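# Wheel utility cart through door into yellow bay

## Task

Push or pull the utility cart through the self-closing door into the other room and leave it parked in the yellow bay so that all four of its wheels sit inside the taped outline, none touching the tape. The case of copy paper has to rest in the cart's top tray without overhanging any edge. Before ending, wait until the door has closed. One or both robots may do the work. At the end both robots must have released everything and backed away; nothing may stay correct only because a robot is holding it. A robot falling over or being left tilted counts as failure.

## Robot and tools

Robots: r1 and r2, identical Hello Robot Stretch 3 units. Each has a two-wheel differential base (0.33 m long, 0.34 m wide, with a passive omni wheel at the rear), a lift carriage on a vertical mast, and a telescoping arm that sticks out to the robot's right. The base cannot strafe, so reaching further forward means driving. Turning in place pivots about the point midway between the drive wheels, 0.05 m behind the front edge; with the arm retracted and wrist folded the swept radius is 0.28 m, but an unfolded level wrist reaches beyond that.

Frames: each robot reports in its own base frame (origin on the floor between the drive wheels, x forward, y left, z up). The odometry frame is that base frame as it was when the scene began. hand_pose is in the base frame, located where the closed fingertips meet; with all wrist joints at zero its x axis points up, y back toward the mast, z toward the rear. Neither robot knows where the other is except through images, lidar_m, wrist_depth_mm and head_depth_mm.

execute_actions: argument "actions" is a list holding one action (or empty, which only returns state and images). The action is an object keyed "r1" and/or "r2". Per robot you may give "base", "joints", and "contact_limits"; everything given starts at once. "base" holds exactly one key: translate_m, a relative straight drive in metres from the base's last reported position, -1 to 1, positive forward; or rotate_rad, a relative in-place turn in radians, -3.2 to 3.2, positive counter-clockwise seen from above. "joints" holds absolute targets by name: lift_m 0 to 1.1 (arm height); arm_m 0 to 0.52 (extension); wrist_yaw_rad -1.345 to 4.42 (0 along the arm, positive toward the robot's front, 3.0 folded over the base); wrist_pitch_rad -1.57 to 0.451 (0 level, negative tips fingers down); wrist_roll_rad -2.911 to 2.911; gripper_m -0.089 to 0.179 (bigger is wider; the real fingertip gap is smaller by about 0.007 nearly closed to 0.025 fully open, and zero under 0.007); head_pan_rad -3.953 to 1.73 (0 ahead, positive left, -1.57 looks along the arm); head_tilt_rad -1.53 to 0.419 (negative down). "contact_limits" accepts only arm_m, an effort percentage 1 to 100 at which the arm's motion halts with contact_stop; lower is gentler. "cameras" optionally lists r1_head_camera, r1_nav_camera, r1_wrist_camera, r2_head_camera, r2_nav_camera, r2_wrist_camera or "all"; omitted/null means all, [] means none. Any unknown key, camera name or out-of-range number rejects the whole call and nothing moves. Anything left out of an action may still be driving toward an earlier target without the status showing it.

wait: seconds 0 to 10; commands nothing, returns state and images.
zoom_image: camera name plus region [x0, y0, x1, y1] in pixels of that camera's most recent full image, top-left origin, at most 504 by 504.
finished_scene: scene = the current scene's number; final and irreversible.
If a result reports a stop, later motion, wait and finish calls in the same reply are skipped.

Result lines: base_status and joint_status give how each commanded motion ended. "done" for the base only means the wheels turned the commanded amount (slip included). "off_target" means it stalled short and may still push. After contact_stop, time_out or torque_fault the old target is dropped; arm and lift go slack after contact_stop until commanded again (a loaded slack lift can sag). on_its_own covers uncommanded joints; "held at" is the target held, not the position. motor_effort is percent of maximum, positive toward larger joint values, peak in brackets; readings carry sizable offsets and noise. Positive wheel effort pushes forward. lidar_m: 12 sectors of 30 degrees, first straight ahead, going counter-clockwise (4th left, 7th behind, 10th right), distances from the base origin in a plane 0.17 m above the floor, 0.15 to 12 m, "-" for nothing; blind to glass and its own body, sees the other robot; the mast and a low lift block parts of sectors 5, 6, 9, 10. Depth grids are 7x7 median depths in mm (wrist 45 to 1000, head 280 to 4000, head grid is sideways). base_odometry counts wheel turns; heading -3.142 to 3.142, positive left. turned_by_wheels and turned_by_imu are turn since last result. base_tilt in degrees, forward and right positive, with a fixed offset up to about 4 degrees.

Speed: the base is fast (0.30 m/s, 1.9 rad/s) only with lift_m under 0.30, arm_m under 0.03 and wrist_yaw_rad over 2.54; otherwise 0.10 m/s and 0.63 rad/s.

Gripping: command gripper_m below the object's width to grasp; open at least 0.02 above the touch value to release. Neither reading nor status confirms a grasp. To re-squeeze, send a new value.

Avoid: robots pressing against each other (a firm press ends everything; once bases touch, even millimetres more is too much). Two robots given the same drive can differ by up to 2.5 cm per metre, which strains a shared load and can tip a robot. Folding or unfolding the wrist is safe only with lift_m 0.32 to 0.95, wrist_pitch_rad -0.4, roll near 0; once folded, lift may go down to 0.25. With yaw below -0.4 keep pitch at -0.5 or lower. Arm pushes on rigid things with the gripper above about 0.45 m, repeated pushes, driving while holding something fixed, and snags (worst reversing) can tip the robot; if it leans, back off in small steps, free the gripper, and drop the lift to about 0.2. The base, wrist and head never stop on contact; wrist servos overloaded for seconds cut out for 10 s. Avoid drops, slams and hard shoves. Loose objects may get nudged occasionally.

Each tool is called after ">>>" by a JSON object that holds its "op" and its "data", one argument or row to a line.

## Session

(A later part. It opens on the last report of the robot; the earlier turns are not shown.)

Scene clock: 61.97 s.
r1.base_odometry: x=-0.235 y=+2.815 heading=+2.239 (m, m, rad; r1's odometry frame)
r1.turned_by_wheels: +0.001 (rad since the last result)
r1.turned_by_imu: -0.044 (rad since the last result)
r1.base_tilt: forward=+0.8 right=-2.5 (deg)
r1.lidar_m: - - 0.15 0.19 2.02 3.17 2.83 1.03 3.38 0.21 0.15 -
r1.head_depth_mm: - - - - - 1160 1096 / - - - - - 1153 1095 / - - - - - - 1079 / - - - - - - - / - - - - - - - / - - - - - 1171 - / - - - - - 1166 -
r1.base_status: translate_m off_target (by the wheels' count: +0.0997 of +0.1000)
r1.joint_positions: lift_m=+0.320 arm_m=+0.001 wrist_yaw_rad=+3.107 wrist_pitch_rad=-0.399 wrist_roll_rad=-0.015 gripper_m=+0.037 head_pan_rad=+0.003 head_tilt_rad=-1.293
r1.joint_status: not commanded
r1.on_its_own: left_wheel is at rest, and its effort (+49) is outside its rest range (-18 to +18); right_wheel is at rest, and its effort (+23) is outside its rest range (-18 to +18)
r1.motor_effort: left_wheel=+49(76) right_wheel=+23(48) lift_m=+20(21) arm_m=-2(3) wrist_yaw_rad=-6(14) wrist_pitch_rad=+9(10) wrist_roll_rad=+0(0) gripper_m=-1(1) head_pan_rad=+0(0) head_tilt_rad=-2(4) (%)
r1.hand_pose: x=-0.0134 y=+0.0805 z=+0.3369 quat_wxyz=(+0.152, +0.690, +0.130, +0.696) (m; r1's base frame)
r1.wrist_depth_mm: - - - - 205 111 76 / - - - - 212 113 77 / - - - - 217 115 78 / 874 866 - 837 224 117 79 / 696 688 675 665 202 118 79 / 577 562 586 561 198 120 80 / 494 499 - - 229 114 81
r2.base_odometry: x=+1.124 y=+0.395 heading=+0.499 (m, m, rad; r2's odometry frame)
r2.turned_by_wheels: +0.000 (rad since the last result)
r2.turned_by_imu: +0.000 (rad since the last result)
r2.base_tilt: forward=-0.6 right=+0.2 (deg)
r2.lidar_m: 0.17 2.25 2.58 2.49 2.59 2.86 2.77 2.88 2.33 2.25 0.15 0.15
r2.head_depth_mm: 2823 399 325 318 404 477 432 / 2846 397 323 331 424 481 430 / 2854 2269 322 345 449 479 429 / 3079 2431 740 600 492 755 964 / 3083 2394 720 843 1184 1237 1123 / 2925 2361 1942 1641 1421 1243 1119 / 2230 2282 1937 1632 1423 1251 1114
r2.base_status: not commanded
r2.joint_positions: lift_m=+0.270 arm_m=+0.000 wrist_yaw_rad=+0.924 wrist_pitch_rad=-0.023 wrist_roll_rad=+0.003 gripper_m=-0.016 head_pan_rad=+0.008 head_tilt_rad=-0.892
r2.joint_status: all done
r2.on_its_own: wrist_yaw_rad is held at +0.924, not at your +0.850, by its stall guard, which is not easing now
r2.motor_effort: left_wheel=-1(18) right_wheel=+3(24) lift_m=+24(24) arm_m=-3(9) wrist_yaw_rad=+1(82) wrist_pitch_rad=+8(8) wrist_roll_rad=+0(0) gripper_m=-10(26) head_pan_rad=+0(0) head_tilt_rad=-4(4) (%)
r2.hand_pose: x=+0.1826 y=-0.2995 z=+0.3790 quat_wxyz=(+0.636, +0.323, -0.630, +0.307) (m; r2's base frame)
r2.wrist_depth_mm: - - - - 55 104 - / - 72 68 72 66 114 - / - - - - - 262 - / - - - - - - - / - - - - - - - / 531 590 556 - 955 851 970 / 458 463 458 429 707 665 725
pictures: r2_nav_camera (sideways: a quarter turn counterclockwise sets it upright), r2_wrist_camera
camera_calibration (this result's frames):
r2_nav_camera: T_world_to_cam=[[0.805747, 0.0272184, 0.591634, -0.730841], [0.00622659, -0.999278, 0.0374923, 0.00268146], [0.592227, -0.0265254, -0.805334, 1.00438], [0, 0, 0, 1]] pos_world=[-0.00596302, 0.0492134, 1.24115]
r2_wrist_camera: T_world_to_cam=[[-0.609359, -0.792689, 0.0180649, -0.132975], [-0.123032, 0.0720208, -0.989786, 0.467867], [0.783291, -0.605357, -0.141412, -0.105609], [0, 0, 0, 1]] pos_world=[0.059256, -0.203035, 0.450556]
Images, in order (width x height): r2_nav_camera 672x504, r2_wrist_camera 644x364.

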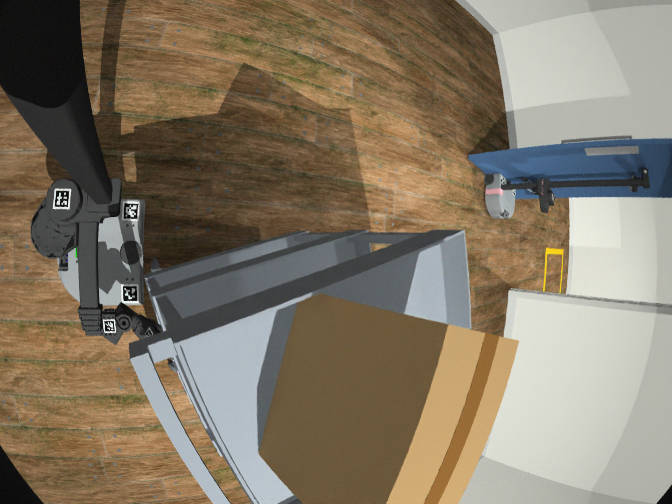

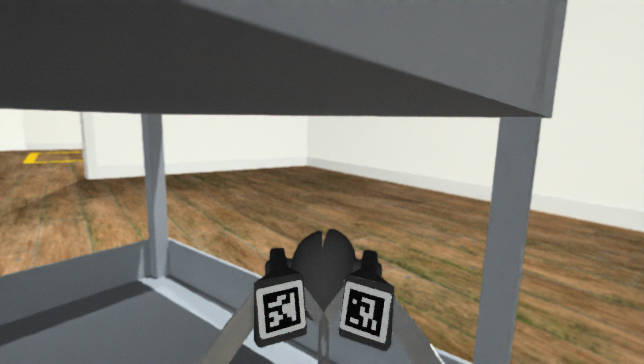

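>>> {"op": "execute_actions", "data": {
  "actions": [
    {"r1":{"base":{"translate_m":-0.005},"joints":{"head_pan_rad":-3.1,"head_tilt_rad":-1.1}},"r2":{"base":{"translate_m":-0.2}}}
  ],
  "cameras": []
}}

>>> {"op": "execute_actions", "data": {
  "actions": [
    {"r2":{"joints":{"arm_m":0.33,"gripper_m":0.17,"wrist_yaw_rad":1.57}}}
  ],
  "cameras": []
}}

>>> {"op": "execute_actions", "data": {
  "actions": [
    {"r2":{"base":{"translate_m":0.17}}}
  ],
  "cameras": []
}}

>>> {"op": "execute_actions", "data": {
  "actions": [
    {"r2":{"joints":{"gripper_m":-0.02}}}
  ],
  "cameras": ["r2_wrist_camera"]
}}

>>> {"op": "execute_actions", "data": {
  "actions": [
    {"r2":{"joints":{"arm_m":0.17}}}
  ],
  "cameras": ["r2_nav_camera"]
}}

Scene clock: 78.43 s.
r1.base_odometry: x=-0.232 y=+2.811 heading=+2.239 (m, m, rad; r1's odometry frame)
r1.turned_by_wheels: +0.000 (rad since the last result)
r1.turned_by_imu: -0.192 (rad since the last result)
r1.base_tilt: forward=+0.9 right=-2.5 (deg)
r1.lidar_m: - - 0.15 0.19 1.97 1.98 2.84 1.29 1.00 3.45 0.16 0.15
r1.head_depth_mm: 2305 1950 1663 1465 1306 1216 1048 / 2330 1931 1681 1470 1301 - 1059 / 2324 1963 1690 1472 1333 - - / 2329 1951 1687 1481 1307 - 1039 / 2296 1947 1674 1466 1319 1225 1034 / 2325 1948 1678 1467 1306 1193 1051 / 2359 1948 1691 1473 1311 1180 1068
r1.base_status: done
r1.joint_positions: lift_m=+0.320 arm_m=+0.001 wrist_yaw_rad=+3.102 wrist_pitch_rad=-0.399 wrist_roll_rad=-0.015 gripper_m=+0.037 head_pan_rad=-3.093 head_tilt_rad=-1.088
r1.joint_status: all done
r1.motor_effort: left_wheel=+9(34) right_wheel=-2(24) lift_m=+20(21) arm_m=-2(2) wrist_yaw_rad=-2(5) wrist_pitch_rad=+9(9) wrist_roll_rad=+0(0) gripper_m=-1(1) head_pan_rad=-5(100) head_tilt_rad=-4(27) (%)
r1.hand_pose: x=-0.0123 y=+0.0805 z=+0.3369 quat_wxyz=(+0.153, +0.690, +0.128, +0.695) (m; r1's base frame)
r1.wrist_depth_mm: - - - 388 195 129 97 / - - - 428 204 134 100 / - - - 478 215 139 102 / 885 867 - 540 227 144 105 / 704 692 - 607 218 149 108 / 575 568 582 539 225 154 110 / 487 499 - - 265 151 114
r2.base_odometry: x=+0.949 y=+0.299 heading=+0.499 (m, m, rad; r2's odometry frame)
r2.turned_by_wheels: +0.000 (rad since the last result)
r2.turned_by_imu: -0.001 (rad since the last result)
r2.base_tilt: forward=-0.3 right=+0.1 (deg)
r2.lidar_m: 0.27 2.43 2.59 2.49 2.59 2.67 2.57 2.66 2.34 2.25 0.45 0.26
r2.head_depth_mm: 519 428 494 595 509 1097 1135 / 515 440 510 603 521 801 1134 / 510 444 526 606 521 732 1117 / 3100 491 576 622 884 1101 1102 / 3051 854 960 1302 1393 1253 1131 / 2759 2411 1952 1638 1415 1247 1119 / 2361 2362 1935 1637 1421 1247 1116
r2.base_status: done
r2.joint_positions: lift_m=+0.270 arm_m=+0.000 wrist_yaw_rad=+0.924 wrist_pitch_rad=-0.023 wrist_roll_rad=+0.003 gripper_m=-0.016 head_pan_rad=+0.008 head_tilt_rad=-0.892
r2.joint_status: not commanded
r2.on_its_own: wrist_yaw_rad is held at +0.924, not at your +0.850, by its stall guard, which is not easing now
r2.motor_effort: left_wheel=-2(10) right_wheel=+2(3) lift_m=+24(24) arm_m=-4(4) wrist_yaw_rad=+0(1) wrist_pitch_rad=+8(8) wrist_roll_rad=+0(0) gripper_m=-11(10) head_pan_rad=+0(0) head_tilt_rad=-4(4) (%)
r2.hand_pose: x=+0.1826 y=-0.2995 z=+0.3790 quat_wxyz=(+0.636, +0.323, -0.630, +0.307) (m; r2's base frame)
r2.wrist_depth_mm: 174 201 250 349 - - - / 177 205 255 341 - - - / - - - - - - - / - - - - - - - / 719 770 - - - - - / 592 591 586 - 945 979 974 / 456 461 453 388 707 722 728
pictures: none
No camera images: the call's "cameras" was empty. Leave "cameras" out to get every camera's image.

Scene clock: 82.07 s.
r1.base_odometry: x=-0.232 y=+2.811 heading=+2.239 (m, m, rad; r1's odometry frame)
r1.turned_by_wheels: +0.000 (rad since the last result)
r1.turned_by_imu: +0.001 (rad since the last result)
r1.base_tilt: forward=+0.9 right=-2.4 (deg)
r1.lidar_m: - - 0.15 0.19 1.97 1.99 2.83 1.29 1.00 3.44 0.16 0.15
r1.head_depth_mm: 2320 1938 1666 1471 1308 1213 1042 / 2314 1949 1674 1467 1303 - 1059 / 2304 1938 1669 1472 1333 - - / 2304 1941 1680 1474 1299 - 1034 / 2327 1929 1665 1464 1313 1220 1041 / 2323 1934 1686 1463 1308 1193 1054 / 2326 1959 1664 1478 1314 1178 1079
r1.base_status: not commanded
r1.joint_positions: lift_m=+0.320 arm_m=+0.001 wrist_yaw_rad=+3.102 wrist_pitch_rad=-0.399 wrist_roll_rad=-0.015 gripper_m=+0.037 head_pan_rad=-3.093 head_tilt_rad=-1.088
r1.joint_status: not commanded
r1.motor_effort: left_wheel=+9(9) right_wheel=-1(1) lift_m=+20(21) arm_m=-2(2) wrist_yaw_rad=-1(1) wrist_pitch_rad=+9(9) wrist_roll_rad=+0(0) gripper_m=-1(1) head_pan_rad=-5(5) head_tilt_rad=-5(5) (%)
r1.hand_pose: x=-0.0123 y=+0.0805 z=+0.3369 quat_wxyz=(+0.153, +0.690, +0.128, +0.695) (m; r1's base frame)
r1.wrist_depth_mm: - - - 390 195 130 97 / - - - 428 205 134 100 / - - - 478 216 139 102 / 880 863 - 538 226 143 105 / 696 693 - 615 217 149 108 / 574 567 589 535 227 154 110 / 492 496 - - 264 151 113
r2.base_odometry: x=+0.949 y=+0.299 heading=+0.499 (m, m, rad; r2's odometry frame)
r2.turned_by_wheels: +0.000 (rad since the last result)
r2.turned_by_imu: +0.000 (rad since the last result)
r2.base_tilt: forward=-0.3 right=+0.1 (deg)
r2.lidar_m: 0.27 2.43 2.59 2.50 2.60 2.67 2.57 2.66 2.33 2.25 0.45 0.26
r2.head_depth_mm: 519 429 493 593 509 1096 1131 / 516 440 510 602 523 802 1127 / 511 443 526 606 521 727 1116 / 3181 488 576 620 883 1100 1107 / 3071 851 951 1303 1403 1268 1132 / 2726 2376 1952 1656 1420 1253 1117 / 2352 2386 1926 1629 1406 1243 1114
r2.base_status: not commanded
r2.joint_positions: lift_m=+0.270 arm_m=+0.330 wrist_yaw_rad=+1.569 wrist_pitch_rad=-0.023 wrist_roll_rad=+0.003 gripper_m=+0.170 head_pan_rad=+0.008 head_tilt_rad=-0.892
r2.joint_status: all done
r2.motor_effort: left_wheel=-2(2) right_wheel=+2(2) lift_m=+24(24) arm_m=+3(5) wrist_yaw_rad=+0(3) wrist_pitch_rad=+8(8) wrist_roll_rad=+0(0) gripper_m=+0(99) head_pan_rad=+0(0) head_tilt_rad=-5(5) (%)
r2.hand_pose: x=+0.2343 y=-0.4751 z=+0.3790 quat_wxyz=(+0.506, +0.506, -0.495, +0.493) (m; r2's base frame)
r2.wrist_depth_mm: 219 231 246 263 - - - / 224 235 253 266 - - - / - - - - - - - / - - - - - - - / 749 809 825 706 - - - / 593 595 612 494 931 965 945 / - 456 463 423 706 724 762
pictures: none
No camera images: the call's "cameras" was empty. Leave "cameras" out to get every camera's image.

Scene clock: 85.03 s.
r1.base_odometry: x=-0.232 y=+2.811 heading=+2.239 (m, m, rad; r1's odometry frame)
r1.turned_by_wheels: +0.000 (rad since the last result)
r1.turned_by_imu: +0.000 (rad since the last result)
r1.base_tilt: forward=+0.8 right=-2.4 (deg)
r1.lidar_m: - - 0.15 0.19 1.97 1.98 2.83 1.29 1.00 3.44 0.16 0.15
r1.head_depth_mm: 2320 1954 1677 1467 1299 1216 1054 / 2326 1948 1676 1472 1312 - 1060 / 2330 1942 1673 1474 1331 - - / 2326 1953 1668 1469 1302 - 1041 / 2340 1953 1667 1467 1312 1225 1041 / 2328 1955 1678 1461 1322 1198 1050 / 2318 1938 1683 1466 1306 1179 1073
r1.base_status: not commanded
r1.joint_positions: lift_m=+0.320 arm_m=+0.001 wrist_yaw_rad=+3.102 wrist_pitch_rad=-0.399 wrist_roll_rad=-0.015 gripper_m=+0.037 head_pan_rad=-3.093 head_tilt_rad=-1.088
r1.joint_status: not commanded
r1.motor_effort: left_wheel=+9(8) right_wheel=-2(2) lift_m=+21(21) arm_m=-2(2) wrist_yaw_rad=-2(2) wrist_pitch_rad=+9(9) wrist_roll_rad=+0(0) gripper_m=+0(0) head_pan_rad=-4(5) head_tilt_rad=-4(4) (%)
r1.hand_pose: x=-0.0123 y=+0.0805 z=+0.3369 quat_wxyz=(+0.153, +0.690, +0.128, +0.695) (m; r1's base frame)
r1.wrist_depth_mm: - - - 388 195 130 97 / - - - 426 204 134 100 / - - - 476 216 139 102 / 891 872 - 542 228 144 105 / 698 679 - 615 217 149 108 / 577 572 586 541 226 154 110 / 491 501 - - 264 151 113
r2.base_odometry: x=+1.098 y=+0.381 heading=+0.499 (m, m, rad; r2's odometry frame)
r2.turned_by_wheels: +0.000 (rad since the last result)
r2.turned_by_imu: +0.000 (rad since the last result)
r2.base_tilt: forward=-0.4 right=+0.2 (deg)
r2.lidar_m: 0.18 2.27 2.59 2.50 2.59 2.84 2.74 2.84 2.34 2.25 0.15 0.15
r2.head_depth_mm: 2836 400 325 360 457 483 445 / 2835 396 331 375 480 481 429 / 2836 408 335 390 505 480 435 / 3142 2421 725 588 523 779 993 / 3101 2405 742 916 1237 1233 1129 / 2921 2350 1947 1663 1416 1252 1116 / 2262 2326 1931 1632 1418 1239 1120
r2.base_status: done
r2.joint_positions: lift_m=+0.270 arm_m=+0.330 wrist_yaw_rad=+1.569 wrist_pitch_rad=-0.023 wrist_roll_rad=+0.003 gripper_m=+0.170 head_pan_rad=+0.008 head_tilt_rad=-0.892
r2.joint_status: not commanded
r2.motor_effort: left_wheel=-2(4) right_wheel=+1(6) lift_m=+24(24) arm_m=+4(4) wrist_yaw_rad=+2(1) wrist_pitch_rad=+8(8) wrist_roll_rad=+0(0) gripper_m=+1(0) head_pan_rad=+1(0) head_tilt_rad=-5(4) (%)
r2.hand_pose: x=+0.2343 y=-0.4751 z=+0.3790 quat_wxyz=(+0.506, +0.506, -0.495, +0.493) (m; r2's base frame)
r2.wrist_depth_mm: 87 91 97 104 111 - - / 105 95 100 107 115 - - / - - - 230 - - - / - - - - - - - / - - 714 - - - - / 599 597 613 825 831 945 960 / - 462 465 156 683 710 759
pictures: none
No camera images: the call's "cameras" was empty. Leave "cameras" out to get every camera's image.

Scene clock: 87.83 s.
r1.base_odometry: x=-0.232 y=+2.811 heading=+2.239 (m, m, rad; r1's odometry frame)
r1.turned_by_wheels: +0.000 (rad since the last result)
r1.turned_by_imu: +0.000 (rad since the last result)
r1.base_tilt: forward=+0.8 right=-2.5 (deg)
r1.lidar_m: - - 0.15 0.19 1.97 1.99 2.83 1.29 1.00 3.44 0.16 0.15
r1.head_depth_mm: 2323 1931 1665 1462 1313 1204 1051 / 2320 1921 1669 1469 1310 - 1049 / 2332 1948 1666 1467 1336 - - / 2323 1936 1685 1463 1315 - 1042 / 2336 1946 1670 1476 1311 1217 1042 / 2315 1961 1679 1475 1305 1197 1055 / 2330 1946 1674 1460 1305 1185 1077
r1.base_status: not commanded
r1.joint_positions: lift_m=+0.320 arm_m=+0.001 wrist_yaw_rad=+3.102 wrist_pitch_rad=-0.399 wrist_roll_rad=-0.015 gripper_m=+0.037 head_pan_rad=-3.093 head_tilt_rad=-1.088
r1.joint_status: not commanded
r1.motor_effort: left_wheel=+9(9) right_wheel=-1(0) lift_m=+20(21) arm_m=-2(2) wrist_yaw_rad=-2(1) wrist_pitch_rad=+9(9) wrist_roll_rad=+0(0) gripper_m=+0(1) head_pan_rad=-5(4) head_tilt_rad=-4(4) (%)
r1.hand_pose: x=-0.0123 y=+0.0805 z=+0.3369 quat_wxyz=(+0.153, +0.690, +0.128, +0.695) (m; r1's base frame)
r1.wrist_depth_mm: - - - 385 195 130 97 / - - - 428 204 134 100 / - - - 476 215 139 102 / 884 862 - 542 227 144 105 / 701 699 - 608 218 149 108 / 580 569 577 538 225 154 110 / 488 501 - - 266 151 113
r2.base_odometry: x=+1.098 y=+0.381 heading=+0.499 (m, m, rad; r2's odometry frame)
r2.turned_by_wheels: +0.000 (rad since the last result)
r2.turned_by_imu: +0.000 (rad since the last result)
r2.base_tilt: forward=-0.3 right=+0.2 (deg)
r2.lidar_m: 0.17 2.27 2.59 2.49 2.59 2.84 2.74 2.85 2.34 2.25 0.15 0.15
r2.head_depth_mm: 2860 400 325 357 453 482 446 / 2773 397 330 372 476 479 435 / 2801 395 333 388 502 479 434 / 3176 2409 705 514 510 770 976 / 3123 2369 738 914 1230 1228 1125 / 2973 2366 1952 1641 1430 1250 1118 / 2256 2314 1927 1641 1411 1254 1113
r2.base_status: not commanded
r2.joint_positions: lift_m=+0.270 arm_m=+0.330 wrist_yaw_rad=+1.518 wrist_pitch_rad=-0.022 wrist_roll_rad=+0.003 gripper_m=-0.019 head_pan_rad=+0.008 head_tilt_rad=-0.892
r2.joint_status: all done
r2.on_its_own: wrist_yaw_rad is held at +1.521, not at your +1.570, by its stall guard, which is not easing now
r2.motor_effort: left_wheel=+0(4) right_wheel=-2(3) lift_m=+24(24) arm_m=+1(4) wrist_yaw_rad=+2(40) wrist_pitch_rad=+8(8) wrist_roll_rad=+0(0) gripper_m=-23(98) head_pan_rad=+0(0) head_tilt_rad=-5(4) (%)
r2.hand_pose: x=+0.2339 y=-0.4883 z=+0.3790 quat_wxyz=(+0.518, +0.493, -0.508, +0.480) (m; r2's base frame)
r2.wrist_depth_mm: 85 90 96 104 - - - / 106 93 99 108 - - - / - - - 118 - - - / - - - 122 - - - / - - - 125 - - - / 592 600 626 128 - 974 976 / 457 463 426 132 667 720 723
pictures: r2_wrist_camera
camera_calibration (this result's frames):
r2_wrist_camera: T_world_to_cam=[[-0.0608946, -0.997981, 0.0180686, -0.479898], [-0.14216, -0.00924618, -0.9898, 0.452606], [0.987969, -0.0628422, -0.14131, -0.0431238], [0, 0, 0, 1]] pos_world=[0.0777243, -0.477454, 0.450567]
Images, in order (width x height): r2_wrist_camera 644x364.

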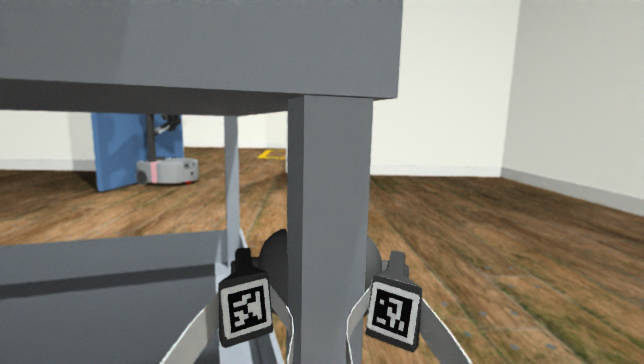

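Scene clock: 90.27 s.
r1.base_odometry: x=-0.232 y=+2.811 heading=+2.239 (m, m, rad; r1's odometry frame)
r1.turned_by_wheels: +0.000 (rad since the last result)
r1.turned_by_imu: +0.000 (rad since the last result)
r1.base_tilt: forward=+0.9 right=-2.4 (deg)
r1.lidar_m: - - 0.15 0.19 1.87 1.94 2.83 1.29 1.00 3.44 0.15 0.15
r1.head_depth_mm: 2344 1931 1665 1466 1313 1224 1059 / 2317 1937 1684 1463 1308 - 1061 / 2361 1944 1674 1471 1329 - - / 2322 1946 1672 1463 1301 - 1042 / 2318 1946 1663 1456 1309 1225 1037 / 2378 1932 1667 1469 1304 1195 1056 / 2311 1964 1690 1478 1312 1173 1069
r1.base_status: not commanded
r1.joint_positions: lift_m=+0.320 arm_m=+0.001 wrist_yaw_rad=+3.102 wrist_pitch_rad=-0.399 wrist_roll_rad=-0.015 gripper_m=+0.037 head_pan_rad=-3.093 head_tilt_rad=-1.088
r1.joint_status: not commanded
r1.motor_effort: left_wheel=+9(9) right_wheel=-2(1) lift_m=+20(21) arm_m=-2(2) wrist_yaw_rad=-1(2) wrist_pitch_rad=+9(9) wrist_roll_rad=+0(0) gripper_m=-1(1) head_pan_rad=-4(4) head_tilt_rad=-4(4) (%)
r1.hand_pose: x=-0.0123 y=+0.0805 z=+0.3369 quat_wxyz=(+0.153, +0.690, +0.128, +0.695) (m; r1's base frame)
r1.wrist_depth_mm: - - - 386 194 130 97 / - - - 425 205 134 100 / - - - 480 215 139 102 / 876 859 - 532 227 144 105 / 707 686 - 611 218 148 107 / 578 572 582 540 226 154 110 / 487 505 - - 265 151 113
r2.base_odometry: x=+1.098 y=+0.381 heading=+0.499 (m, m, rad; r2's odometry frame)
r2.turned_by_wheels: +0.000 (rad since the last result)
r2.turned_by_imu: +0.000 (rad since the last result)
r2.base_tilt: forward=-0.3 right=+0.1 (deg)
r2.lidar_m: 0.16 0.16 2.58 2.49 2.58 2.84 2.74 2.84 2.33 2.25 0.25 0.17
r2.head_depth_mm: 2775 400 324 344 447 491 952 / 2809 397 328 367 460 490 994 / 2706 394 339 394 504 488 744 / 3135 392 348 425 522 478 743 / 3088 390 367 460 540 476 729 / 2930 388 394 505 534 474 398 / 2215 2264 1813 1625 1384 1199 1085
r2.base_status: not commanded
r2.joint_positions: lift_m=+0.270 arm_m=+0.171 wrist_yaw_rad=+1.512 wrist_pitch_rad=-0.023 wrist_roll_rad=+0.003 gripper_m=-0.019 head_pan_rad=+0.008 head_tilt_rad=-0.892
r2.joint_status: all done
r2.on_its_own: wrist_yaw_rad is held at +1.521, not at your +1.570, by its stall guard, which is not easing now
r2.motor_effort: left_wheel=+0(27) right_wheel=-6(34) lift_m=+24(24) arm_m=-4(8) wrist_yaw_rad=+10(100) wrist_pitch_rad=+8(8) wrist_roll_rad=+0(0) gripper_m=-23(33) head_pan_rad=+0(0) head_tilt_rad=-4(4) (%)
r2.hand_pose: x=+0.2338 y=-0.3305 z=+0.3788 quat_wxyz=(+0.520, +0.492, -0.509, +0.478) (m; r2's base frame)
r2.wrist_depth_mm: 96 98 102 106 - - - / 104 102 105 109 - - - / - - - 118 - - - / - - - 122 - - - / - 689 711 125 - - - / 570 595 631 128 - 945 946 / 454 457 444 132 677 718 719
pictures: r2_nav_camera (sideways: a quarter turn counterclockwise sets it upright)
camera_calibration (this result's frames):
r2_nav_camera: T_world_to_cam=[[0.805747, 0.0272193, 0.591634, -0.73084], [0.00622766, -0.999278, 0.0374923, 0.00268145], [0.592227, -0.0265248, -0.805335, 1.00438], [0, 0, 0, 1]] pos_world=[-0.00596313, 0.0492134, 1.24115]
Images, in order (width x height): r2_nav_camera 672x504.

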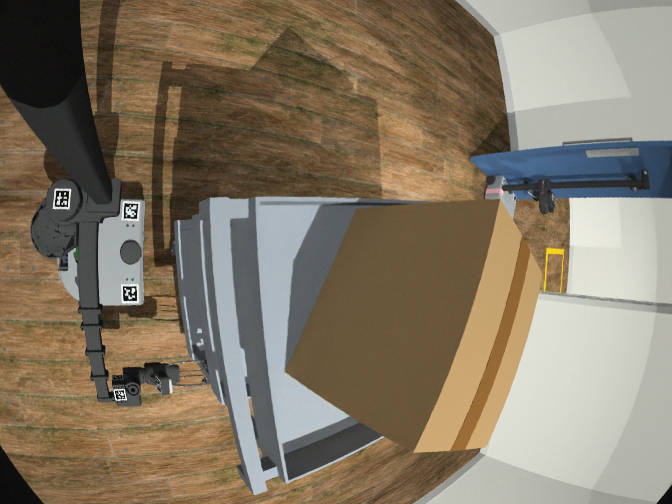

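Transition in steps.

>>> {"op": "execute_actions", "data": {
  "actions": [
    {"r2":{"base":{"rotate_rad":0.04},"joints":{"arm_m":0.03,"wrist_yaw_rad":1.1}}}
  ],
  "cameras": []
}}

>>> {"op": "execute_actions", "data": {
  "actions": [
    {"r2":{"base":{"translate_m":0.3},"joints":{"arm_m":0}}}
  ],
  "cameras": []
}}

>>> {"op": "execute_actions", "data": {
  "actions": [
    {"r2":{"base":{"translate_m":0.5},"joints":{"wrist_yaw_rad":0.66}}}
  ],
  "cameras": ["r2_nav_camera"]
}}

Scene clock: 95.17 s.
r1.base_odometry: x=-0.232 y=+2.811 heading=+2.239 (m, m, rad; r1's odometry frame)
r1.turned_by_wheels: +0.000 (rad since the last result)
r1.turned_by_imu: +0.001 (rad since the last result)
r1.base_tilt: forward=+0.9 right=-2.4 (deg)
r1.lidar_m: - - 0.15 0.19 1.86 1.95 2.84 1.29 1.01 3.42 0.15 0.15
r1.head_depth_mm: 2354 1936 1666 1454 1301 1208 1049 / 2310 1942 1671 1472 1312 - 1059 / 2346 1949 1673 1466 1333 - - / 2330 1945 1680 1473 1302 - 1039 / 2332 1943 1690 1478 1313 1215 1038 / 2327 1968 1686 1469 1315 1192 1051 / 2331 1943 1682 1483 1310 1180 1074
r1.base_status: not commanded
r1.joint_positions: lift_m=+0.320 arm_m=+0.001 wrist_yaw_rad=+3.102 wrist_pitch_rad=-0.399 wrist_roll_rad=-0.015 gripper_m=+0.037 head_pan_rad=-3.093 head_tilt_rad=-1.088
r1.joint_status: not commanded
r1.motor_effort: left_wheel=+9(9) right_wheel=-1(1) lift_m=+21(21) arm_m=-2(2) wrist_yaw_rad=-2(2) wrist_pitch_rad=+9(9) wrist_roll_rad=+0(0) gripper_m=+0(0) head_pan_rad=-5(5) head_tilt_rad=-4(5) (%)
r1.hand_pose: x=-0.0123 y=+0.0805 z=+0.3369 quat_wxyz=(+0.153, +0.690, +0.128, +0.695) (m; r1's base frame)
r1.wrist_depth_mm: - - - 385 195 130 97 / - - - 428 205 134 99 / - - - 478 215 139 102 / 886 861 - 539 227 144 105 / 698 686 - 611 219 149 107 / 574 564 581 539 226 154 110 / 489 500 - - 266 152 113
r2.base_odometry: x=+1.098 y=+0.381 heading=+0.539 (m, m, rad; r2's odometry frame)
r2.turned_by_wheels: +0.040 (rad since the last result)
r2.turned_by_imu: +0.040 (rad since the last result)
r2.base_tilt: forward=-0.4 right=+0.3 (deg)
r2.lidar_m: 0.17 0.18 2.56 2.49 2.62 2.81 2.74 2.88 2.31 2.25 0.24 0.18
r2.head_depth_mm: 2863 399 324 312 538 492 790 / 2806 398 323 336 421 490 949 / 2865 394 330 369 468 487 981 / 3091 393 339 407 513 487 975 / 3103 391 361 455 531 484 976 / 2466 388 398 516 539 483 889 / 2162 391 456 1547 508 449 1074
r2.base_status: done
r2.joint_positions: lift_m=+0.270 arm_m=+0.031 wrist_yaw_rad=+1.080 wrist_pitch_rad=-0.023 wrist_roll_rad=+0.003 gripper_m=-0.019 head_pan_rad=+0.008 head_tilt_rad=-0.892
r2.joint_status: all done
r2.on_its_own: wrist_yaw_rad is at rest, and its effort (+23) is outside its rest range (-12 to +12)
r2.motor_effort: left_wheel=-9(17) right_wheel=+9(24) lift_m=+24(24) arm_m=-5(6) wrist_yaw_rad=+23(100) wrist_pitch_rad=+8(8) wrist_roll_rad=-1(0) gripper_m=-25(31) head_pan_rad=+0(1) head_tilt_rad=-5(5) (%)
r2.hand_pose: x=+0.2041 y=-0.2960 z=+0.3789 quat_wxyz=(+0.610, +0.371, -0.603, +0.356) (m; r2's base frame)
r2.wrist_depth_mm: - 81 90 101 - - - / 104 85 93 105 - - - / - - - 118 - - - / - - - 122 - - - / - - - 123 - - - / 572 595 602 127 - 954 976 / 455 456 448 130 676 740 728
pictures: none
No camera images: the call's "cameras" was empty. Leave "cameras" out to get every camera's image.

Scene clock: 99.33 s.
r1.base_odometry: x=-0.232 y=+2.811 heading=+2.239 (m, m, rad; r1's odometry frame)
r1.turned_by_wheels: +0.000 (rad since the last result)
r1.turned_by_imu: +0.001 (rad since the last result)
r1.base_tilt: forward=+0.8 right=-2.5 (deg)
r1.lidar_m: - - 0.15 0.19 1.62 1.64 2.83 1.29 1.00 3.45 0.16 0.15
r1.head_depth_mm: 2336 1966 1678 1473 1314 1213 1051 / 2315 1939 1673 1471 1305 - 1059 / 2332 1941 1671 1463 1331 - - / 2340 1953 1671 1478 1307 - 1040 / 2338 1961 1668 1457 1304 1223 1041 / 2313 1946 1687 1479 1309 1203 1057 / 2311 1950 1677 1475 1311 1178 1071
r1.base_status: not commanded
r1.joint_positions: lift_m=+0.320 arm_m=+0.001 wrist_yaw_rad=+3.102 wrist_pitch_rad=-0.399 wrist_roll_rad=-0.015 gripper_m=+0.037 head_pan_rad=-3.093 head_tilt_rad=-1.088
r1.joint_status: not commanded
r1.motor_effort: left_wheel=+9(9) right_wheel=-2(1) lift_m=+21(21) arm_m=-2(2) wrist_yaw_rad=-2(1) wrist_pitch_rad=+9(9) wrist_roll_rad=+0(0) gripper_m=-1(1) head_pan_rad=-5(5) head_tilt_rad=-4(5) (%)
r1.hand_pose: x=-0.0123 y=+0.0805 z=+0.3369 quat_wxyz=(+0.153, +0.690, +0.128, +0.695) (m; r1's base frame)
r1.wrist_depth_mm: - - - 387 195 130 97 / - - - 429 204 135 100 / - - - 476 215 139 102 / 880 879 - 543 227 144 105 / 697 689 - 612 217 149 108 / 582 570 586 543 226 155 110 / 493 499 - - 265 152 113
r2.base_odometry: x=+1.355 y=+0.535 heading=+0.540 (m, m, rad; r2's odometry frame)
r2.turned_by_wheels: +0.000 (rad since the last result)
r2.turned_by_imu: +0.002 (rad since the last result)
r2.base_tilt: forward=-0.4 right=+0.3 (deg)
r2.lidar_m: - - 0.15 2.48 2.61 3.10 3.02 3.07 2.32 2.26 0.20 0.15
r2.head_depth_mm: 2546 2313 353 595 551 484 456 / 2549 397 322 285 516 482 414 / 2941 395 321 288 340 462 448 / 3172 393 320 289 366 470 446 / 3110 390 319 298 397 475 439 / 2024 388 316 316 434 474 432 / 1880 384 316 338 476 474 424
r2.base_status: done
r2.joint_positions: lift_m=+0.270 arm_m=+0.000 wrist_yaw_rad=+1.095 wrist_pitch_rad=-0.024 wrist_roll_rad=+0.003 gripper_m=-0.019 head_pan_rad=+0.008 head_tilt_rad=-0.892
r2.joint_status: all done
r2.on_its_own: left_wheel is at rest, and its effort (+25) is outside its rest range (-18 to +18)
r2.motor_effort: left_wheel=+25(34) right_wheel=+0(39) lift_m=+24(24) arm_m=-1(7) wrist_yaw_rad=+6(99) wrist_pitch_rad=+8(8) wrist_roll_rad=+0(0) gripper_m=-23(33) head_pan_rad=+0(1) head_tilt_rad=-4(5) (%)
r2.hand_pose: x=+0.2058 y=-0.2623 z=+0.3786 quat_wxyz=(+0.608, +0.376, -0.600, +0.360) (m; r2's base frame)
r2.wrist_depth_mm: - 69 80 96 - - - / 162 74 86 101 - - - / - - - 117 - - - / - - - 120 - - - / - - - 124 - - - / 553 593 945 127 - 938 961 / 454 439 658 128 695 710 723
pictures: none
No camera images: the call's "cameras" was empty. Leave "cameras" out to get every camera's image.

Scene clock: 105.63 s.
r1.base_odometry: x=-0.232 y=+2.811 heading=+2.239 (m, m, rad; r1's odometry frame)
r1.turned_by_wheels: +0.000 (rad since the last result)
r1.turned_by_imu: +0.001 (rad since the last result)
r1.base_tilt: forward=+0.9 right=-2.4 (deg)
r1.lidar_m: - - 0.15 0.19 1.20 1.22 2.84 1.29 1.01 3.45 0.16 0.15
r1.head_depth_mm: 2326 1946 1662 1464 1306 1209 1056 / 2336 1940 1674 1468 1311 - 1059 / 2314 1938 1684 1476 1331 - - / 2336 1939 1681 1465 1311 - 1040 / 2335 1944 1663 1455 1309 1227 1037 / 2298 1957 1686 1473 1310 1199 1055 / 2306 1946 1686 1475 1310 1173 1069
r1.base_status: not commanded
r1.joint_positions: lift_m=+0.320 arm_m=+0.001 wrist_yaw_rad=+3.102 wrist_pitch_rad=-0.399 wrist_roll_rad=-0.015 gripper_m=+0.037 head_pan_rad=-3.093 head_tilt_rad=-1.088
r1.joint_status: not commanded
r1.motor_effort: left_wheel=+9(9) right_wheel=-1(1) lift_m=+20(21) arm_m=-2(2) wrist_yaw_rad=-2(1) wrist_pitch_rad=+9(9) wrist_roll_rad=+0(0) gripper_m=-1(1) head_pan_rad=-5(4) head_tilt_rad=-4(4) (%)
r1.hand_pose: x=-0.0123 y=+0.0805 z=+0.3369 quat_wxyz=(+0.153, +0.690, +0.128, +0.695) (m; r1's base frame)
r1.wrist_depth_mm: - - - 385 195 130 97 / - - - 426 204 134 100 / - - - 479 215 139 102 / 888 881 - 545 228 144 105 / 695 690 - 610 218 149 108 / 574 570 584 535 226 154 110 / 490 501 - - 265 151 113
r2.base_odometry: x=+1.784 y=+0.792 heading=+0.539 (m, m, rad; r2's odometry frame)
r2.turned_by_wheels: +0.000 (rad since the last result)
r2.turned_by_imu: +0.002 (rad since the last result)
r2.base_tilt: forward=-0.4 right=+0.2 (deg)
r2.lidar_m: - - 2.52 2.46 2.59 3.63 3.53 3.11 2.34 0.19 0.15 -
r2.head_depth_mm: 2073 2261 324 290 288 339 424 / 2055 397 322 288 304 385 430 / 3159 394 322 285 326 445 429 / 3114 393 320 289 367 469 426 / 3090 2398 318 311 420 476 426 / 2942 2016 317 355 509 467 412 / 1663 1777 1897 1625 1414 1252 1112
r2.base_status: translate_m off_target (by the wheels' count: +0.4999 of +0.5000)
r2.joint_positions: lift_m=+0.270 arm_m=+0.000 wrist_yaw_rad=+0.414 wrist_pitch_rad=-0.024 wrist_roll_rad=+0.003 gripper_m=-0.019 head_pan_rad=+0.008 head_tilt_rad=-0.892
r2.joint_status: wrist_yaw_rad off_target (ended at +0.414, target +0.660)
r2.on_its_own: wrist_yaw_rad is held at +0.411, not at your +0.660, by its stall guard, which is not easing now; right_wheel is at rest, and its effort (+29) is outside its rest range (-18 to +18)
r2.motor_effort: left_wheel=+13(78) right_wheel=+29(38) lift_m=+25(25) arm_m=-1(4) wrist_yaw_rad=-2(100) wrist_pitch_rad=+8(9) wrist_roll_rad=+0(0) gripper_m=-24(32) head_pan_rad=-1(0) head_tilt_rad=-4(4) (%)
r2.hand_pose: x=+0.0814 y=-0.3791 z=+0.3786 quat_wxyz=(+0.693, +0.154, -0.691, +0.137) (m; r2's base frame)
r2.wrist_depth_mm: - - - 63 - - - / - 74 69 78 - - - / - - - 114 - - - / - - - 118 - - - / - - - 121 - - - / 881 886 909 124 - 919 956 / 686 687 663 128 681 724 721
pictures: r2_nav_camera (sideways: a quarter turn counterclockwise sets it upright)
camera_calibration (this result's frames):
r2_nav_camera: T_world_to_cam=[[0.80602, 0.0272202, 0.591261, -0.730357], [0.00624334, -0.999277, 0.0374932, 0.00268013], [0.591855, -0.0265289, -0.805608, 1.00473], [0, 0, 0, 1]] pos_world=[-0.00599109, 0.0492132, 1.24115]
Images, in order (width x height): r2_nav_camera 672x504.

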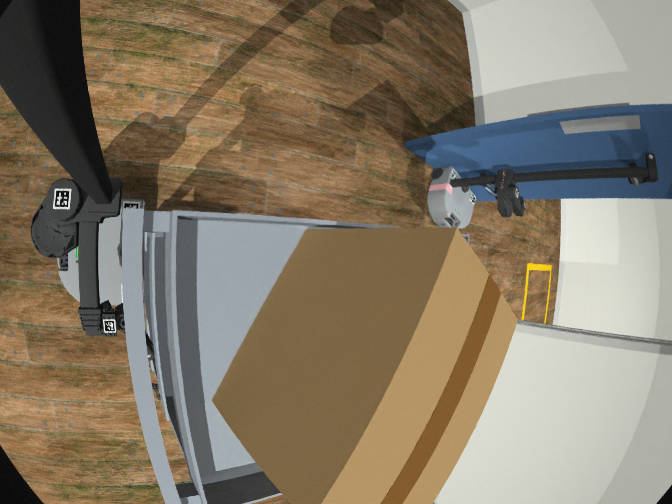

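>>> {"op": "execute_actions", "data": {
  "actions": [
    {"r2":{"base":{"translate_m":0.5},"joints":{"wrist_yaw_rad":0.65}}}
  ],
  "cameras": []
}}

>>> {"op": "execute_actions", "data": {
  "actions": [
    {"r2":{"base":{"translate_m":0.5},"joints":{"wrist_yaw_rad":0.66,"head_tilt_rad":-1.2}}}
  ],
  "cameras": ["r2_nav_camera","r1_nav_camera"]
}}

Scene clock: 113.73 s.
r1.base_odometry: x=-0.232 y=+2.811 heading=+2.239 (m, m, rad; r1's odometry frame)
r1.turned_by_wheels: +0.000 (rad since the last result)
r1.turned_by_imu: +0.001 (rad since the last result)
r1.base_tilt: forward=+0.8 right=-2.4 (deg)
r1.lidar_m: - - 0.15 0.19 1.06 0.73 0.99 1.29 1.00 3.44 0.15 0.15
r1.head_depth_mm: 875 1163 1114 1342 1302 1208 1051 / 2310 1908 1455 1432 1312 - 1060 / 2291 1953 1665 1476 1337 - - / 2327 1944 1661 1471 1311 - 1040 / 2336 1931 1676 1478 1304 1225 1036 / 2314 1969 1680 1472 1303 1191 1055 / 2330 1940 1685 1476 1310 1178 1080
r1.base_status: not commanded
r1.joint_positions: lift_m=+0.320 arm_m=+0.001 wrist_yaw_rad=+3.102 wrist_pitch_rad=-0.399 wrist_roll_rad=-0.015 gripper_m=+0.037 head_pan_rad=-3.093 head_tilt_rad=-1.088
r1.joint_status: not commanded
r1.motor_effort: left_wheel=+8(8) right_wheel=-1(1) lift_m=+20(21) arm_m=-2(2) wrist_yaw_rad=-1(1) wrist_pitch_rad=+9(9) wrist_roll_rad=+0(0) gripper_m=+0(0) head_pan_rad=-4(4) head_tilt_rad=-4(5) (%)
r1.hand_pose: x=-0.0123 y=+0.0805 z=+0.3369 quat_wxyz=(+0.153, +0.690, +0.128, +0.695) (m; r1's base frame)
r1.wrist_depth_mm: - - - 390 194 130 97 / - - - 429 205 134 100 / - - - 477 215 139 102 / 876 865 - 537 228 143 105 / 700 690 - 614 217 149 107 / 571 565 584 538 226 154 110 / 485 498 - - 265 151 114
r2.base_odometry: x=+2.213 y=+1.048 heading=+0.540 (m, m, rad; r2's odometry frame)
r2.turned_by_wheels: +0.001 (rad since the last result)
r2.turned_by_imu: +0.003 (rad since the last result)
r2.base_tilt: forward=-0.3 right=+0.0 (deg)
r2.lidar_m: - - 2.50 2.44 2.57 3.62 4.02 3.13 2.37 0.20 0.15 -
r2.head_depth_mm: 1609 1758 324 290 289 341 424 / 2922 398 322 288 303 386 429 / 3186 395 321 286 325 445 429 / 3102 392 320 290 364 466 427 / 3118 2364 318 308 417 475 425 / 3047 2304 317 345 509 460 414 / 1563 1464 1566 1594 1410 1242 1116
r2.base_status: translate_m off_target (by the wheels' count: +0.4999 of +0.5000)
r2.joint_positions: lift_m=+0.270 arm_m=+0.000 wrist_yaw_rad=+0.432 wrist_pitch_rad=-0.023 wrist_roll_rad=+0.003 gripper_m=-0.019 head_pan_rad=+0.008 head_tilt_rad=-0.892
r2.joint_status: wrist_yaw_rad off_target (ended at +0.432, target +0.650)
r2.on_its_own: wrist_yaw_rad is held at +0.430, not at your +0.650, by its stall guard, which is not easing now; left_wheel is at rest, and its effort (+41) is outside its rest range (-18 to +18)
r2.motor_effort: left_wheel=+41(51) right_wheel=+4(47) lift_m=+25(25) arm_m=-4(4) wrist_yaw_rad=-4(100) wrist_pitch_rad=+8(8) wrist_roll_rad=+0(0) gripper_m=-23(32) head_pan_rad=+0(0) head_tilt_rad=-4(4) (%)
r2.hand_pose: x=+0.0857 y=-0.3775 z=+0.3789 quat_wxyz=(+0.692, +0.160, -0.690, +0.143) (m; r2's base frame)
r2.wrist_depth_mm: - - 48 66 - - - / - 71 67 81 - - - / - - - 115 - - - / - - - 118 - - - / - - - 121 - - - / 889 901 940 124 - 932 976 / 683 692 659 128 680 713 726
pictures: none
No camera images: the call's "cameras" was empty. Leave "cameras" out to get every camera's image.

Scene clock: 119.70 s.
r1.base_odometry: x=-0.232 y=+2.811 heading=+2.239 (m, m, rad; r1's odometry frame)
r1.turned_by_wheels: +0.000 (rad since the last result)
r1.turned_by_imu: +0.001 (rad since the last result)
r1.base_tilt: forward=+0.8 right=-2.5 (deg)
r1.lidar_m: - - 0.15 0.19 0.90 0.43 0.36 0.73 1.00 3.44 0.15 0.15
r1.head_depth_mm: 499 599 657 976 1309 1208 1053 / 546 625 644 956 1272 - 1063 / 829 732 631 924 1214 - - / 814 733 631 803 1197 - 1046 / 2299 738 1020 1387 1301 1222 1041 / 2306 1910 1662 1480 1316 1202 1052 / 2311 1966 1683 1465 1308 1184 1074
r1.base_status: not commanded
r1.joint_positions: lift_m=+0.320 arm_m=+0.001 wrist_yaw_rad=+3.102 wrist_pitch_rad=-0.399 wrist_roll_rad=-0.015 gripper_m=+0.037 head_pan_rad=-3.093 head_tilt_rad=-1.088
r1.joint_status: not commanded
r1.motor_effort: left_wheel=+9(9) right_wheel=-2(1) lift_m=+21(21) arm_m=-2(2) wrist_yaw_rad=-1(2) wrist_pitch_rad=+9(9) wrist_roll_rad=+0(0) gripper_m=+0(1) head_pan_rad=-5(5) head_tilt_rad=-5(5) (%)
r1.hand_pose: x=-0.0123 y=+0.0805 z=+0.3369 quat_wxyz=(+0.153, +0.690, +0.128, +0.695) (m; r1's base frame)
r1.wrist_depth_mm: - - - 387 195 130 97 / - - - 429 204 134 99 / - - - 477 215 139 102 / 680 859 - 545 227 144 105 / 665 687 - 612 217 149 108 / 570 566 582 541 226 155 110 / 490 500 - - 264 151 113
r2.base_odometry: x=+2.642 y=+1.305 heading=+0.540 (m, m, rad; r2's odometry frame)
r2.turned_by_wheels: +0.001 (rad since the last result)
r2.turned_by_imu: +0.002 (rad since the last result)
r2.base_tilt: forward=-0.3 right=+0.4 (deg)
r2.lidar_m: - - 2.48 2.42 2.55 3.63 4.51 3.15 2.39 0.23 0.15 -
r2.head_depth_mm: 290 - - 323 468 464 1118 / 289 - 293 360 476 391 1103 / 288 - 307 408 479 461 - / 288 - 323 470 478 454 365 / 287 293 359 501 476 453 363 / 285 305 409 506 463 396 361 / 1793 900 1272 1326 1259 1170 1121
r2.base_status: translate_m off_target (by the wheels' count: +0.4999 of +0.5000)
r2.joint_positions: lift_m=+0.270 arm_m=+0.000 wrist_yaw_rad=+0.471 wrist_pitch_rad=-0.022 wrist_roll_rad=+0.003 gripper_m=-0.019 head_pan_rad=+0.008 head_tilt_rad=-1.187
r2.joint_status: wrist_yaw_rad off_target (ended at +0.471, target +0.660); the others done
r2.on_its_own: wrist_yaw_rad is held at +0.466, not at your +0.660, by its stall guard, which is not easing now; left_wheel is at rest, and its effort (+43) is outside its rest range (-18 to +18)
r2.motor_effort: left_wheel=+43(58) right_wheel=+3(43) lift_m=+25(25) arm_m=-4(5) wrist_yaw_rad=-4(100) wrist_pitch_rad=+8(8) wrist_roll_rad=+0(0) gripper_m=-23(32) head_pan_rad=-1(0) head_tilt_rad=-8(31) (%)
r2.hand_pose: x=+0.0945 y=-0.3733 z=+0.3791 quat_wxyz=(+0.689, +0.173, -0.686, +0.157) (m; r2's base frame)
r2.wrist_depth_mm: - - 49 69 - - - / - 71 66 82 - - - / - - - 115 - - - / - - - 118 - - - / - - - 121 - - - / 898 899 961 123 - 949 965 / 685 695 661 129 695 730 713
pictures: r1_nav_camera (sideways: a quarter turn counterclockwise sets it upright), r2_nav_camera (sideways: a quarter turn counterclockwise sets it upright)
camera_calibration (this result's frames):
r1_nav_camera: T_world_to_cam=[[-0.869958, -0.0502385, 0.49056, -0.590631], [-0.0670623, 0.997608, -0.0167625, 0.0759265], [-0.488545, -0.0474808, -0.871246, 1.09619], [0, 0, 0, 1]] pos_world=[0.026804, -0.0533695, 1.24606]
r2_nav_camera: T_world_to_cam=[[0.942854, 0.028357, 0.331998, -0.393481], [0.0172064, -0.999186, 0.0364785, 0.00394857], [0.332762, -0.0286814, -0.942575, 1.18429], [0, 0, 0, 1]] pos_world=[-0.0231606, 0.0490705, 1.24678]
Images, in order (width x height): r1_nav_camera 672x504, r2_nav_camera 672x504.

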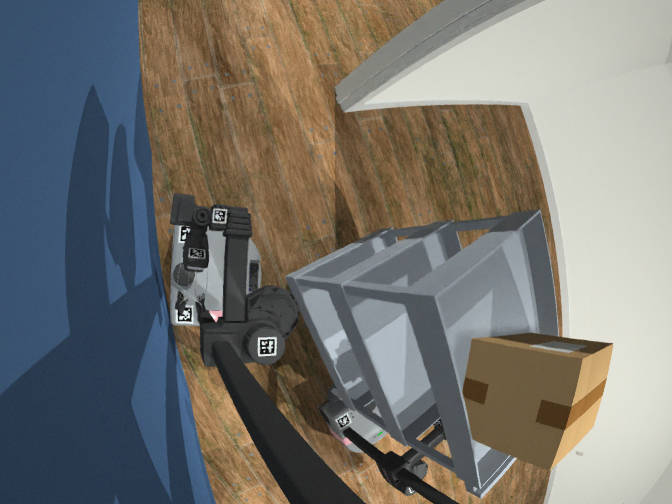

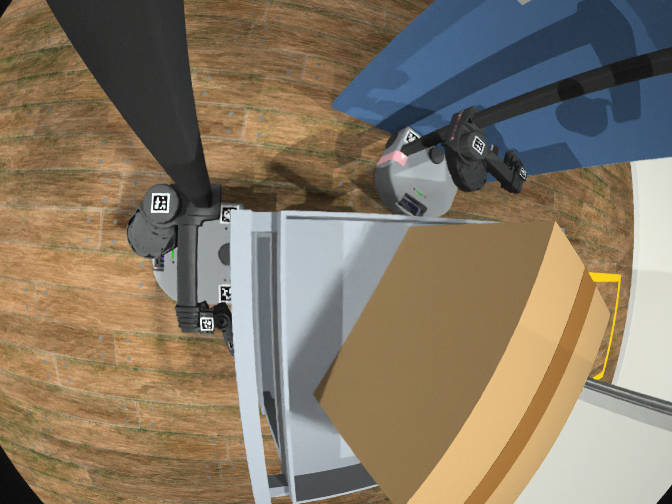

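>>> {"op": "execute_actions", "data": {
  "actions": [
    {"r2":{"base":{"rotate_rad":-0.05}}}
  ],
  "cameras": []
}}

>>> {"op": "execute_actions", "data": {
  "actions": [
    {"r2":{"base":{"translate_m":0.5},"joints":{"wrist_yaw_rad":0.7,"head_tilt_rad":-1.5,"head_pan_rad":1.2}}}
  ],
  "cameras": ["r2_head_camera","r1_nav_camera"]
}}

Scene clock: 123.57 s.
r1.base_odometry: x=-0.232 y=+2.811 heading=+2.239 (m, m, rad; r1's odometry frame)
r1.turned_by_wheels: +0.000 (rad since the last result)
r1.turned_by_imu: +0.001 (rad since the last result)
r1.base_tilt: forward=+0.9 right=-2.4 (deg)
r1.lidar_m: - - 0.15 0.19 0.89 0.46 0.38 0.79 1.00 3.43 0.15 0.15
r1.head_depth_mm: 508 608 673 1158 1300 1206 1050 / 545 633 659 958 1296 - 1058 / 831 735 620 946 1211 - - / 827 733 630 858 1232 - 1038 / 812 737 1033 1410 1305 1221 1040 / 2325 1908 1671 1473 1325 1191 1058 / 2351 1960 1681 1476 1303 1183 1080
r1.base_status: not commanded
r1.joint_positions: lift_m=+0.320 arm_m=+0.001 wrist_yaw_rad=+3.102 wrist_pitch_rad=-0.399 wrist_roll_rad=-0.015 gripper_m=+0.037 head_pan_rad=-3.093 head_tilt_rad=-1.088
r1.joint_status: not commanded
r1.motor_effort: left_wheel=+9(9) right_wheel=-1(1) lift_m=+21(21) arm_m=-2(2) wrist_yaw_rad=-1(2) wrist_pitch_rad=+9(9) wrist_roll_rad=+0(0) gripper_m=-1(0) head_pan_rad=-5(5) head_tilt_rad=-4(5) (%)
r1.hand_pose: x=-0.0123 y=+0.0805 z=+0.3369 quat_wxyz=(+0.153, +0.690, +0.128, +0.695) (m; r1's base frame)
r1.wrist_depth_mm: - - - 386 195 130 97 / - - - 427 205 135 100 / - - - 476 215 139 102 / 683 864 - 539 227 144 105 / 667 687 - 612 218 149 108 / 573 572 587 542 227 155 110 / 491 501 - - 267 151 113
r2.base_odometry: x=+2.642 y=+1.305 heading=+0.491 (m, m, rad; r2's odometry frame)
r2.turned_by_wheels: -0.049 (rad since the last result)
r2.turned_by_imu: -0.049 (rad since the last result)
r2.base_tilt: forward=-0.4 right=+0.2 (deg)
r2.lidar_m: - - 2.52 2.42 2.51 3.43 4.51 3.30 2.42 0.24 0.15 -
r2.head_depth_mm: 289 - - 325 470 465 1122 / 289 - 293 361 476 390 1115 / 287 - 307 407 480 426 - / 288 - 322 468 478 455 364 / 287 292 357 500 476 451 362 / 285 306 402 495 464 395 361 / 1811 891 1266 1315 1269 1177 1112
r2.base_status: done
r2.joint_positions: lift_m=+0.270 arm_m=+0.000 wrist_yaw_rad=+0.489 wrist_pitch_rad=-0.021 wrist_roll_rad=+0.003 gripper_m=-0.019 head_pan_rad=+0.008 head_tilt_rad=-1.187
r2.joint_status: not commanded
r2.on_its_own: wrist_yaw_rad is held at +0.466, not at your +0.660, by its stall guard, which is still easing; left_wheel is at rest, and its effort (+32) is outside its rest range (-18 to +18)
r2.motor_effort: left_wheel=+32(79) right_wheel=-5(22) lift_m=+25(25) arm_m=-3(4) wrist_yaw_rad=-26(33) wrist_pitch_rad=+7(7) wrist_roll_rad=+0(0) gripper_m=-21(24) head_pan_rad=+0(0) head_tilt_rad=-7(7) (%)
r2.hand_pose: x=+0.0987 y=-0.3710 z=+0.3792 quat_wxyz=(+0.687, +0.179, -0.685, +0.163) (m; r2's base frame)
r2.wrist_depth_mm: - - 51 74 - - - / - 70 66 83 - - - / - - - 116 - - - / - - - 119 - - - / - - - 122 - - - / 906 876 933 125 935 949 959 / 687 683 668 129 678 730 727
pictures: none
No camera images: the call's "cameras" was empty. Leave "cameras" out to get every camera's image.

Scene clock: 129.90 s.
r1.base_odometry: x=-0.232 y=+2.811 heading=+2.239 (m, m, rad; r1's odometry frame)
r1.turned_by_wheels: +0.000 (rad since the last result)
r1.turned_by_imu: +0.001 (rad since the last result)
r1.base_tilt: forward=+0.9 right=-2.5 (deg)
r1.lidar_m: - - 0.15 0.19 5.32 0.46 0.38 0.38 0.41 3.44 0.15 0.15
r1.head_depth_mm: 2305 1943 605 866 1303 1209 1053 / 2326 1932 1600 862 1234 - 1056 / 2314 672 608 1248 1160 - - / 2190 703 617 927 1212 - 1040 / 643 688 631 908 1175 1224 1036 / 447 484 530 896 1104 1191 1053 / 382 404 512 881 867 1167 1077
r1.base_status: not commanded
r1.joint_positions: lift_m=+0.320 arm_m=+0.001 wrist_yaw_rad=+3.102 wrist_pitch_rad=-0.399 wrist_roll_rad=-0.015 gripper_m=+0.037 head_pan_rad=-3.093 head_tilt_rad=-1.088
r1.joint_status: not commanded
r1.motor_effort: left_wheel=+9(9) right_wheel=-1(1) lift_m=+20(21) arm_m=-2(2) wrist_yaw_rad=-1(2) wrist_pitch_rad=+9(9) wrist_roll_rad=+0(0) gripper_m=-1(1) head_pan_rad=-4(5) head_tilt_rad=-5(5) (%)
r1.hand_pose: x=-0.0123 y=+0.0805 z=+0.3369 quat_wxyz=(+0.153, +0.690, +0.128, +0.695) (m; r1's base frame)
r1.wrist_depth_mm: - - - 386 195 130 97 / - - - 428 205 134 99 / - - - 478 215 139 102 / 891 866 - 544 227 144 105 / 702 688 - 605 218 149 108 / 576 568 591 534 225 154 111 / 474 503 - - 265 152 113
r2.base_odometry: x=+3.082 y=+1.541 heading=+0.492 (m, m, rad; r2's odometry frame)
r2.turned_by_wheels: +0.000 (rad since the last result)
r2.turned_by_imu: +0.002 (rad since the last result)
r2.base_tilt: forward=-0.4 right=+0.3 (deg)
r2.lidar_m: - - 0.46 0.46 2.50 3.42 5.00 3.29 2.42 0.22 0.15 -
r2.head_depth_mm: 1011 1338 486 478 469 459 456 / 855 1324 483 476 469 461 741 / 891 1147 1142 474 468 573 1208 / 907 751 1142 474 397 1223 1211 / 718 697 1285 399 - 1228 1202 / 817 1164 1285 - - 1216 1203 / 819 1114 1282 - 1226 1217 1190
r2.base_status: done
r2.joint_positions: lift_m=+0.270 arm_m=+0.000 wrist_yaw_rad=+0.463 wrist_pitch_rad=-0.022 wrist_roll_rad=+0.003 gripper_m=-0.019 head_pan_rad=+1.194 head_tilt_rad=-1.483
r2.joint_status: wrist_yaw_rad off_target (ended at +0.463, target +0.700); the others done
r2.on_its_own: wrist_yaw_rad is held at +0.459, not at your +0.700, by its stall guard, which is not easing now; left_wheel is at rest, and its effort (+29) is outside its rest range (-18 to +18)
r2.motor_effort: left_wheel=+29(57) right_wheel=+7(43) lift_m=+25(25) arm_m=-2(3) wrist_yaw_rad=-4(100) wrist_pitch_rad=+8(8) wrist_roll_rad=+0(0) gripper_m=-24(32) head_pan_rad=+2(40) head_tilt_rad=-9(32) (%)
r2.hand_pose: x=+0.0928 y=-0.3740 z=+0.3790 quat_wxyz=(+0.689, +0.170, -0.687, +0.154) (m; r2's base frame)
r2.wrist_depth_mm: - - 48 66 - - - / - 72 67 80 - - - / 627 772 - 114 - - - / 634 782 - 117 - - - / 640 810 - 120 - - - / 662 801 905 123 - 947 946 / 630 696 666 128 685 727 741
pictures: r1_nav_camera (sideways: a quarter turn counterclockwise sets it upright), r2_head_camera (sideways: a quarter turn clockwise sets it upright)
camera_calibration (this result's frames):
r1_nav_camera: T_world_to_cam=[[-0.869958, -0.0502385, 0.49056, -0.590631], [-0.0670623, 0.997608, -0.0167625, 0.0759265], [-0.488545, -0.0474808, -0.871246, 1.09619], [0, 0, 0, 1]] pos_world=[0.026804, -0.0533695, 1.24606]
r2_head_camera: T_world_to_cam=[[-0.359882, -0.930874, -0.0629204, 0.101235], [-0.931149, 0.362595, -0.0385594, 0.0564838], [0.0587086, 0.0447114, -0.997273, 1.25913], [0, 0, 0, 1]] pos_world=[0.0151056, 0.0174585, 1.26425]
Images, in order (width x height): r1_nav_camera 672x504, r2_head_camera 896x504.

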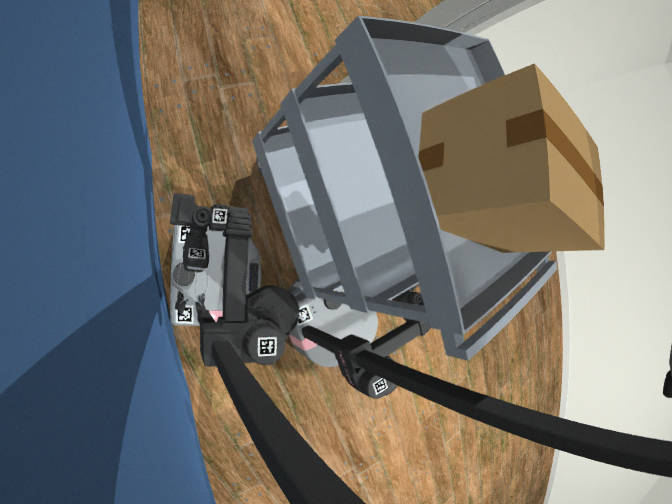

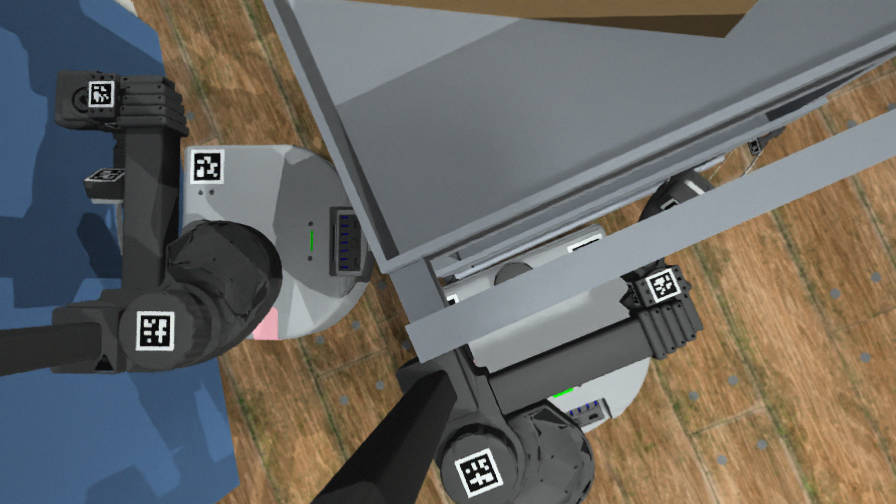

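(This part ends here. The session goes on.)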